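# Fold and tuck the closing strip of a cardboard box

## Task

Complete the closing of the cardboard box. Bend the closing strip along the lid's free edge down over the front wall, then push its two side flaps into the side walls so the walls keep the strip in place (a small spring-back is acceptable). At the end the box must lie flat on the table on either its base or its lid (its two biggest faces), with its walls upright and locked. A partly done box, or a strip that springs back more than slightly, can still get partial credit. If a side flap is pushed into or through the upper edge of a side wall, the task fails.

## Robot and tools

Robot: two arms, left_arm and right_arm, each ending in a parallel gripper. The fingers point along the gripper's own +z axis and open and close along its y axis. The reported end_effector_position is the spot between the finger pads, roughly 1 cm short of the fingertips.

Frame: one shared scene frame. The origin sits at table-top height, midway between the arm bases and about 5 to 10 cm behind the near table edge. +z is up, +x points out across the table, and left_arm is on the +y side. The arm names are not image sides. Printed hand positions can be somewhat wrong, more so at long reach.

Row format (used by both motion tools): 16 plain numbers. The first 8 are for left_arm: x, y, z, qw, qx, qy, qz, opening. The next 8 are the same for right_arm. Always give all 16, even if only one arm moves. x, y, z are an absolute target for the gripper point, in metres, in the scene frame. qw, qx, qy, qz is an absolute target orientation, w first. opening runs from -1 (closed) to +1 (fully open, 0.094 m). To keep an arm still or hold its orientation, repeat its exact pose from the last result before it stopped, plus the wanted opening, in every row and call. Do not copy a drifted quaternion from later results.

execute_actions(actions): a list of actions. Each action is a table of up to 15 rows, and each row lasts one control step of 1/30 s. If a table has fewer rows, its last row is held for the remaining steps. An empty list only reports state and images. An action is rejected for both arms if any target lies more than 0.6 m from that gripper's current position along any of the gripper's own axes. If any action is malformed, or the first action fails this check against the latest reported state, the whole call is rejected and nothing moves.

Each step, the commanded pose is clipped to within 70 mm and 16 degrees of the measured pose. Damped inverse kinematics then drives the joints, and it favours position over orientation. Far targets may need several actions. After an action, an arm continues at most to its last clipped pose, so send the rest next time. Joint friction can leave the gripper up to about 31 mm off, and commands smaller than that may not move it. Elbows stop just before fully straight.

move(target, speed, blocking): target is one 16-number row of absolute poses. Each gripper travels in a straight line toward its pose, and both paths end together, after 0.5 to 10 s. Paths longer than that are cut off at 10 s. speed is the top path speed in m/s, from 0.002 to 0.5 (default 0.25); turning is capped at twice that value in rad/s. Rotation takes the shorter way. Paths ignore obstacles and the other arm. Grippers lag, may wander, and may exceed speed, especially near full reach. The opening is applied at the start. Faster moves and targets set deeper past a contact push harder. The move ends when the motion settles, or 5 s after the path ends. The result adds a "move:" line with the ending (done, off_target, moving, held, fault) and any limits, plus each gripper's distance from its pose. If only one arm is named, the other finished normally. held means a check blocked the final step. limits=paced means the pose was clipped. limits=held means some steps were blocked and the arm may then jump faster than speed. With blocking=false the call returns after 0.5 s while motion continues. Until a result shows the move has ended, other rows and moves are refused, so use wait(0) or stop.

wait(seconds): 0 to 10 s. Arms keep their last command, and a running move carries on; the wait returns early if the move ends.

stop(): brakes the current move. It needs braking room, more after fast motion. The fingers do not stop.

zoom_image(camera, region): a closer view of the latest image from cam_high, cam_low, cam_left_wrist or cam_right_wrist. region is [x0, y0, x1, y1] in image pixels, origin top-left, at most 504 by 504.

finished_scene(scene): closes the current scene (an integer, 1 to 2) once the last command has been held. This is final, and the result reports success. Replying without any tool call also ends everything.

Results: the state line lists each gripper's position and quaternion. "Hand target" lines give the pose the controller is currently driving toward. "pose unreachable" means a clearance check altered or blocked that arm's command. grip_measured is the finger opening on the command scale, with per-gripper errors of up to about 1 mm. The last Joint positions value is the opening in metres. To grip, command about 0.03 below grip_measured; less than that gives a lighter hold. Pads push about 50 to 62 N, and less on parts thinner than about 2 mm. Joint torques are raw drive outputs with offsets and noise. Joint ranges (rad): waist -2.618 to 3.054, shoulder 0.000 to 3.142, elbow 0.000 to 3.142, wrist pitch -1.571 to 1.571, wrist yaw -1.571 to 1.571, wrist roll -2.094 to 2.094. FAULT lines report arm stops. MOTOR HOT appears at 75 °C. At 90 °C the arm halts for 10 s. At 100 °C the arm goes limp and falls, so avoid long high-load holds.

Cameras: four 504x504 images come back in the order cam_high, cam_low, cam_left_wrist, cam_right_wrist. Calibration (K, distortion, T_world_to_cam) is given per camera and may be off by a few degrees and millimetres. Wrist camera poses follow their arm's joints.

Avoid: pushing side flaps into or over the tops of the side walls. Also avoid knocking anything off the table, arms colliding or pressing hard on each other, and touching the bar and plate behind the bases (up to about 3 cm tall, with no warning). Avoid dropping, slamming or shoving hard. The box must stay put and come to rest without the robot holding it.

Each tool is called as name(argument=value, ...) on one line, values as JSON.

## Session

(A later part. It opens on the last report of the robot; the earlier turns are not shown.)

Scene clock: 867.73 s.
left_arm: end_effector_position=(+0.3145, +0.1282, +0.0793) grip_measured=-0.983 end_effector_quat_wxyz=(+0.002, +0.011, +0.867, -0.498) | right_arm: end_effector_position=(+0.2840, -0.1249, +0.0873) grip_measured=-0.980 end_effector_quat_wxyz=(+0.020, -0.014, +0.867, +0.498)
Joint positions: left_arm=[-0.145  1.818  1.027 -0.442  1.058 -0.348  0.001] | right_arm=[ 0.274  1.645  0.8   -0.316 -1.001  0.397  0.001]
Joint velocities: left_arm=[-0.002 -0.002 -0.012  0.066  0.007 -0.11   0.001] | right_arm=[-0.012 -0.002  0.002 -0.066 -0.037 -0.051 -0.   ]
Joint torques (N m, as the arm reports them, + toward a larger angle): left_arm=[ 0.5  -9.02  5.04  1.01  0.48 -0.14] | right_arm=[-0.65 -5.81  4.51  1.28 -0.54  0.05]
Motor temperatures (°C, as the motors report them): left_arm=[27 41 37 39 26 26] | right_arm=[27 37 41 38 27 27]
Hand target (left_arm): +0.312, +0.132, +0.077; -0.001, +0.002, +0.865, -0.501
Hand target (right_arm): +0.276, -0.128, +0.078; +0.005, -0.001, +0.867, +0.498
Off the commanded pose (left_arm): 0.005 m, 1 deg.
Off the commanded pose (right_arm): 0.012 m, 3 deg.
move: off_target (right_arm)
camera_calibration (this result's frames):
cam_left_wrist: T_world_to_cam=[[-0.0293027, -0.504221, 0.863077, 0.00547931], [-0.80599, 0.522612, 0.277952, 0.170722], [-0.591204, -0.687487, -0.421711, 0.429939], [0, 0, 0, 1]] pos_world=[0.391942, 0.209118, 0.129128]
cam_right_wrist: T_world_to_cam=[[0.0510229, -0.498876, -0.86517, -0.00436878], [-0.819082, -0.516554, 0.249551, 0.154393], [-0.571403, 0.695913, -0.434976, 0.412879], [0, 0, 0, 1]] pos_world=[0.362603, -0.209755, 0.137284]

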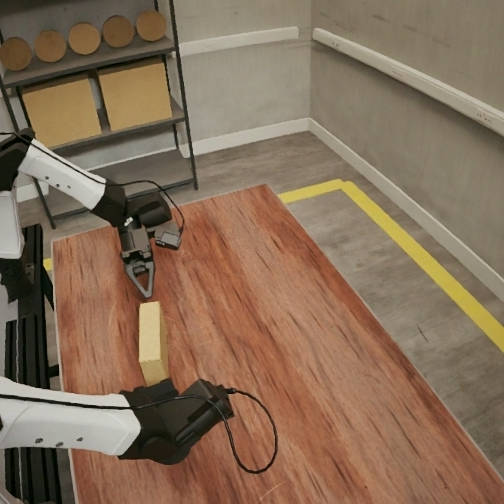

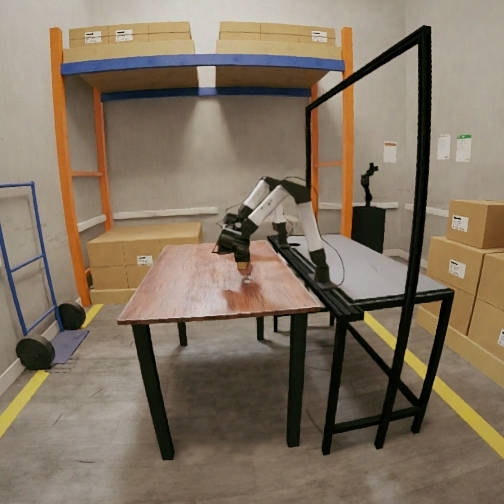

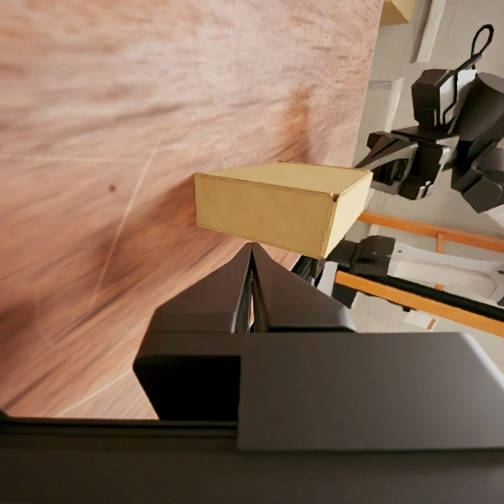

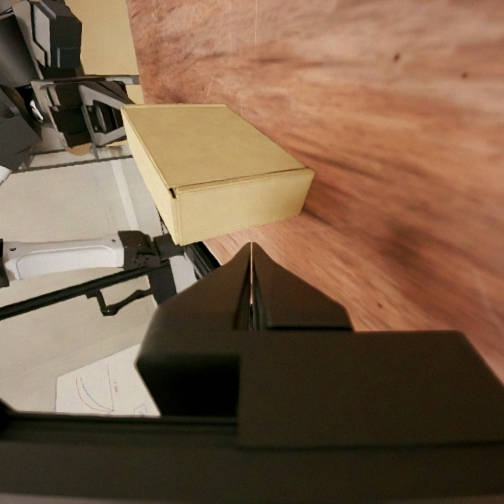

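execute_actions(actions=[[[0.313,0.10,0.078,0,0,0.866,-0.5,-1,0.287,-0.097,0.086,0,0,0.866,0.5,-1]],[[0.311,0.085,0.078,0,0,0.866,-0.5,-1,0.289,-0.08,0.086,0,0,0.866,0.5,-1]],[[0.309,0.075,0.078,0,0,0.866,-0.5,-1,0.29,-0.07,0.086,0,0,0.866,0.5,-1]],[[0.295,0.077,0.078,0,0,0.866,-0.5,-1,0.276,-0.068,0.086,0,0,0.866,0.5,-1]],[[0.28,0.079,0.078,0,0,0.866,-0.5,-1,0.261,-0.066,0.086,0,0,0.866,0.5,-1]],[[0.265,0.081,0.073,0,0,0.866,-0.5,-1,0.246,-0.064,0.081,0,0,0.866,0.5,-1]],[[0.25,0.083,0.063,0,0,0.866,-0.5,-1,0.231,-0.062,0.071,0,0,0.866,0.5,-1]]])

Scene clock: 876.50 s.
left_arm: end_effector_position=(+0.2577, +0.0953, +0.0507) grip_measured=-0.984 end_effector_quat_wxyz=(+0.003, -0.025, +0.881, -0.472) | right_arm: end_effector_position=(+0.2297, -0.0717, +0.0609) grip_measured=-0.981 end_effector_quat_wxyz=(-0.018, +0.024, +0.879, +0.476)
Joint positions: left_arm=[-0.328  1.66   0.698 -0.018  0.904 -0.71   0.001] | right_arm=[ 0.545  1.578  0.587  0.055 -0.841  0.822  0.001]
Joint velocities: left_arm=[-0.012 -0.017 -0.002 -0.051 -0.051 -0.051 -0.   ] | right_arm=[ 0.007 -0.002 -0.002  0.095  0.037  0.007  0.   ]
Joint torques (N m, as the arm reports them, + toward a larger angle): left_arm=[-2.54 -8.33  5.66  1.65  0.82 -0.16] | right_arm=[ 1.52 -6.39  5.93  2.29 -0.65  0.04]
Motor temperatures (°C, as the motors report them): left_arm=[27 42 37 40 27 26] | right_arm=[27 37 40 38 27 27]
Hand target (left_arm): +0.250, +0.083, +0.063; -0.001, +0.001, +0.867, -0.498
Hand target (right_arm): +0.230, -0.062, +0.072; -0.002, -0.001, +0.867, +0.499
Off the commanded pose (left_arm): 0.019 m, 5 deg.
Off the commanded pose (right_arm): 0.014 m, 5 deg.
camera_calibration (this result's frames):
cam_left_wrist: T_world_to_cam=[[0.0323337, -0.553502, 0.83222, 0.0023109], [-0.827386, 0.452292, 0.332962, 0.159491], [-0.560702, -0.699333, -0.443336, 0.35599], [0, 0, 0, 1]] pos_world=[0.33149, 0.178098, 0.102796]
cam_right_wrist: T_world_to_cam=[[-0.0533537, -0.539865, -0.840059, 0.0216243], [-0.802459, -0.477507, 0.357836, 0.136375], [-0.594317, 0.693205, -0.407743, 0.336696], [0, 0, 0, 1]] pos_world=[0.310694, -0.156605, 0.106651]

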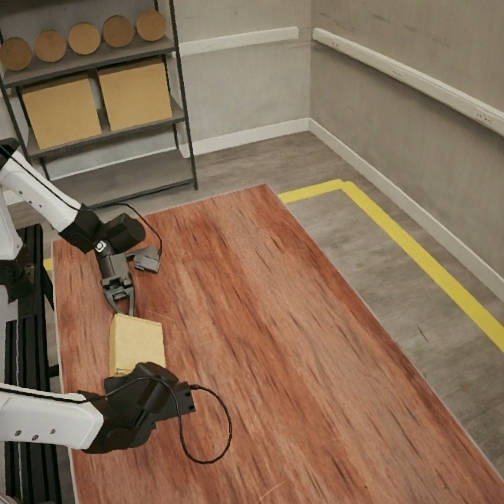

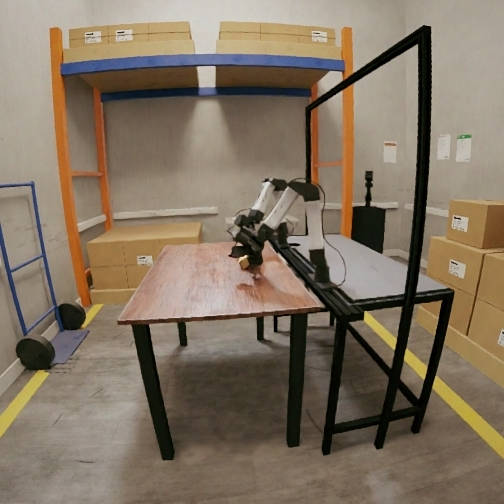

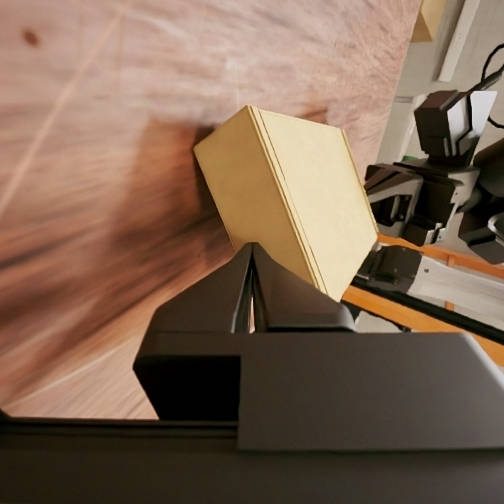

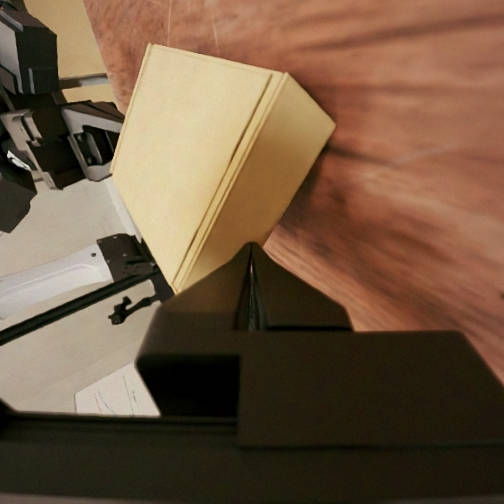

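execute_actions(actions=[[[0.245,0.084,0.05,0,0,0.866,-0.5,-1,0.226,-0.061,0.058,0,0,0.866,0.5,-1]],[[0.241,0.084,0.038,0,0,0.866,-0.5,-1,0.222,-0.061,0.046,0,0,0.866,0.5,-1]],[[0.239,0.084,0.027,0,0,0.866,-0.5,-1,0.22,-0.061,0.035,0,0,0.866,0.5,-1]],[[0.238,0.084,0.018,0,0,0.866,-0.5,-1,0.219,-0.061,0.026,0,0,0.866,0.5,-1]],[[0.243,0.12,0.02,0,0,0.866,-0.5,-1,0.219,-0.097,0.028,0,0,0.866,0.5,-1]],[[0.25,0.16,0.06,0,0,0.866,-0.5,-1,0.23,-0.14,0.06,0,0,0.866,0.5,-1]],[[0.25,0.19,0.10,0,0,0.866,-0.5,-1,0.23,-0.18,0.1,0,0,0.866,0.5,-1]]])

zoom_image(camera="cam_high", region=[70, 290, 200, 420])

Scene clock: 884.83 s.
left_arm: end_effector_position=(+0.2550, +0.1871, +0.1032) grip_measured=-0.984 end_effector_quat_wxyz=(+0.024, +0.003, +0.866, -0.499) | right_arm: end_effector_position=(+0.2338, -0.1787, +0.0989) grip_measured=-0.981 end_effector_quat_wxyz=(+0.020, +0.007, +0.866, +0.499)
Joint positions: left_arm=[ 0.043  1.571  0.85  -0.753  1.092 -0.039  0.001] | right_arm=[ 0.082  1.449  0.678 -0.656 -1.052  0.112  0.001]
Joint velocities: left_arm=[ 0.002  0.105  0.09  -0.418 -0.066  0.183 -0.   ] | right_arm=[ 0.022  0.168  0.09  -0.403 -0.051 -0.374  0.   ]
Joint torques (N m, as the arm reports them, + toward a larger angle): left_arm=[ 0.43 -4.1   7.16  0.38  0.5   0.05] | right_arm=[-1.19 -3.5   8.18  0.64 -0.51 -0.04]
Motor temperatures (°C, as the motors report them): left_arm=[27 42 37 40 27 26] | right_arm=[27 37 40 39 27 27]
Hand target (left_arm): +0.251, +0.189, +0.100; +0.004, -0.003, +0.865, -0.501
Hand target (right_arm): +0.230, -0.181, +0.100; +0.004, +0.003, +0.866, +0.499
Off the commanded pose (left_arm): 0.007 m, 3 deg.
Off the commanded pose (right_arm): 0.004 m, 2 deg.
camera_calibration (this result's frames):
cam_left_wrist: T_world_to_cam=[[-0.0389583, -0.502017, 0.86398, 0.0148174], [-0.832268, 0.494811, 0.249982, 0.100145], [-0.553002, -0.709324, -0.43709, 0.44127], [0, 0, 0, 1]] pos_world=[0.327948, 0.270889, 0.155038]
cam_right_wrist: T_world_to_cam=[[0.014451, -0.495847, -0.86829, -0.00921028], [-0.832413, -0.48707, 0.264293, 0.0895147], [-0.553967, 0.718956, -0.419788, 0.425202], [0, 0, 0, 1]] pos_world=[0.310195, -0.266669, 0.146839]

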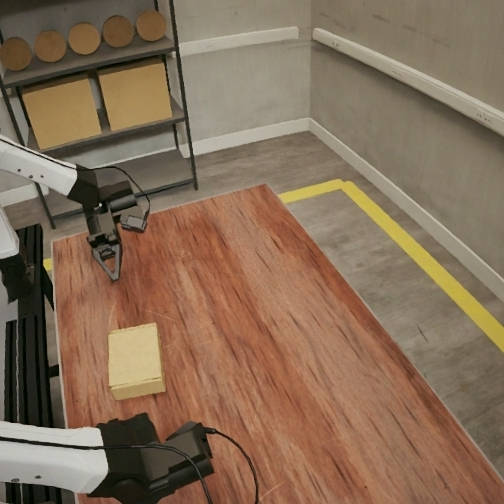

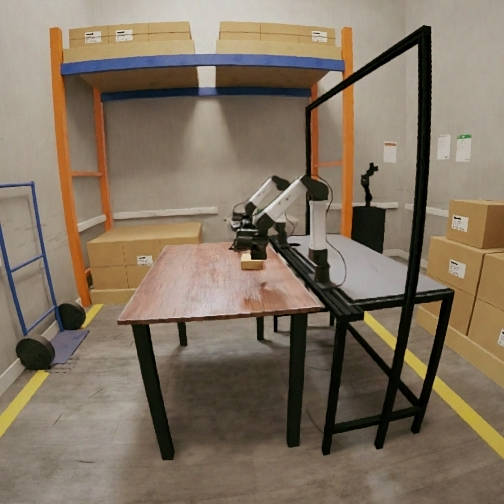

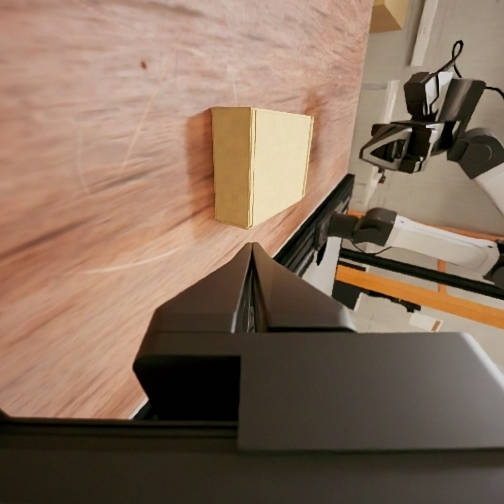

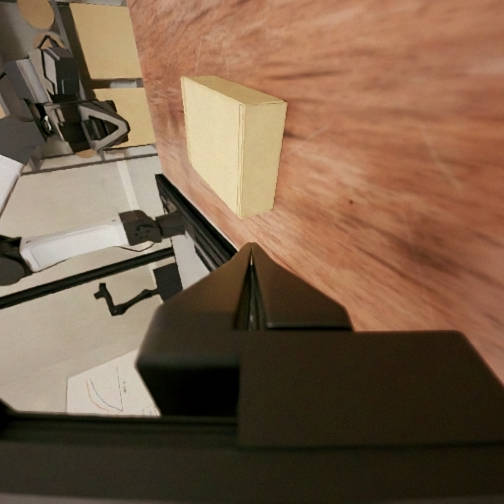

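Region (70, 290, 200, 420) of cam_high's 504x504 image, scaled by 3.877, with more detail than that image has.

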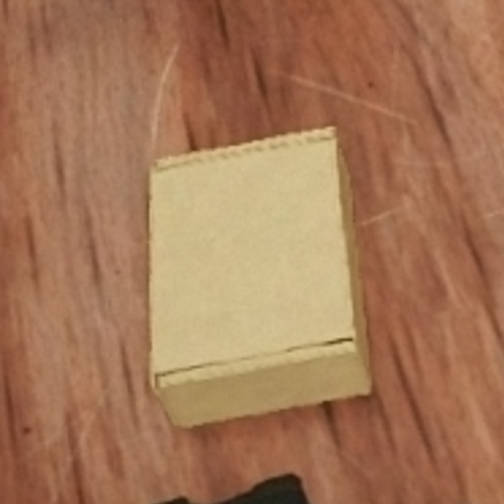

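finished_scene(scene=1)

The scene is finished: the task was done.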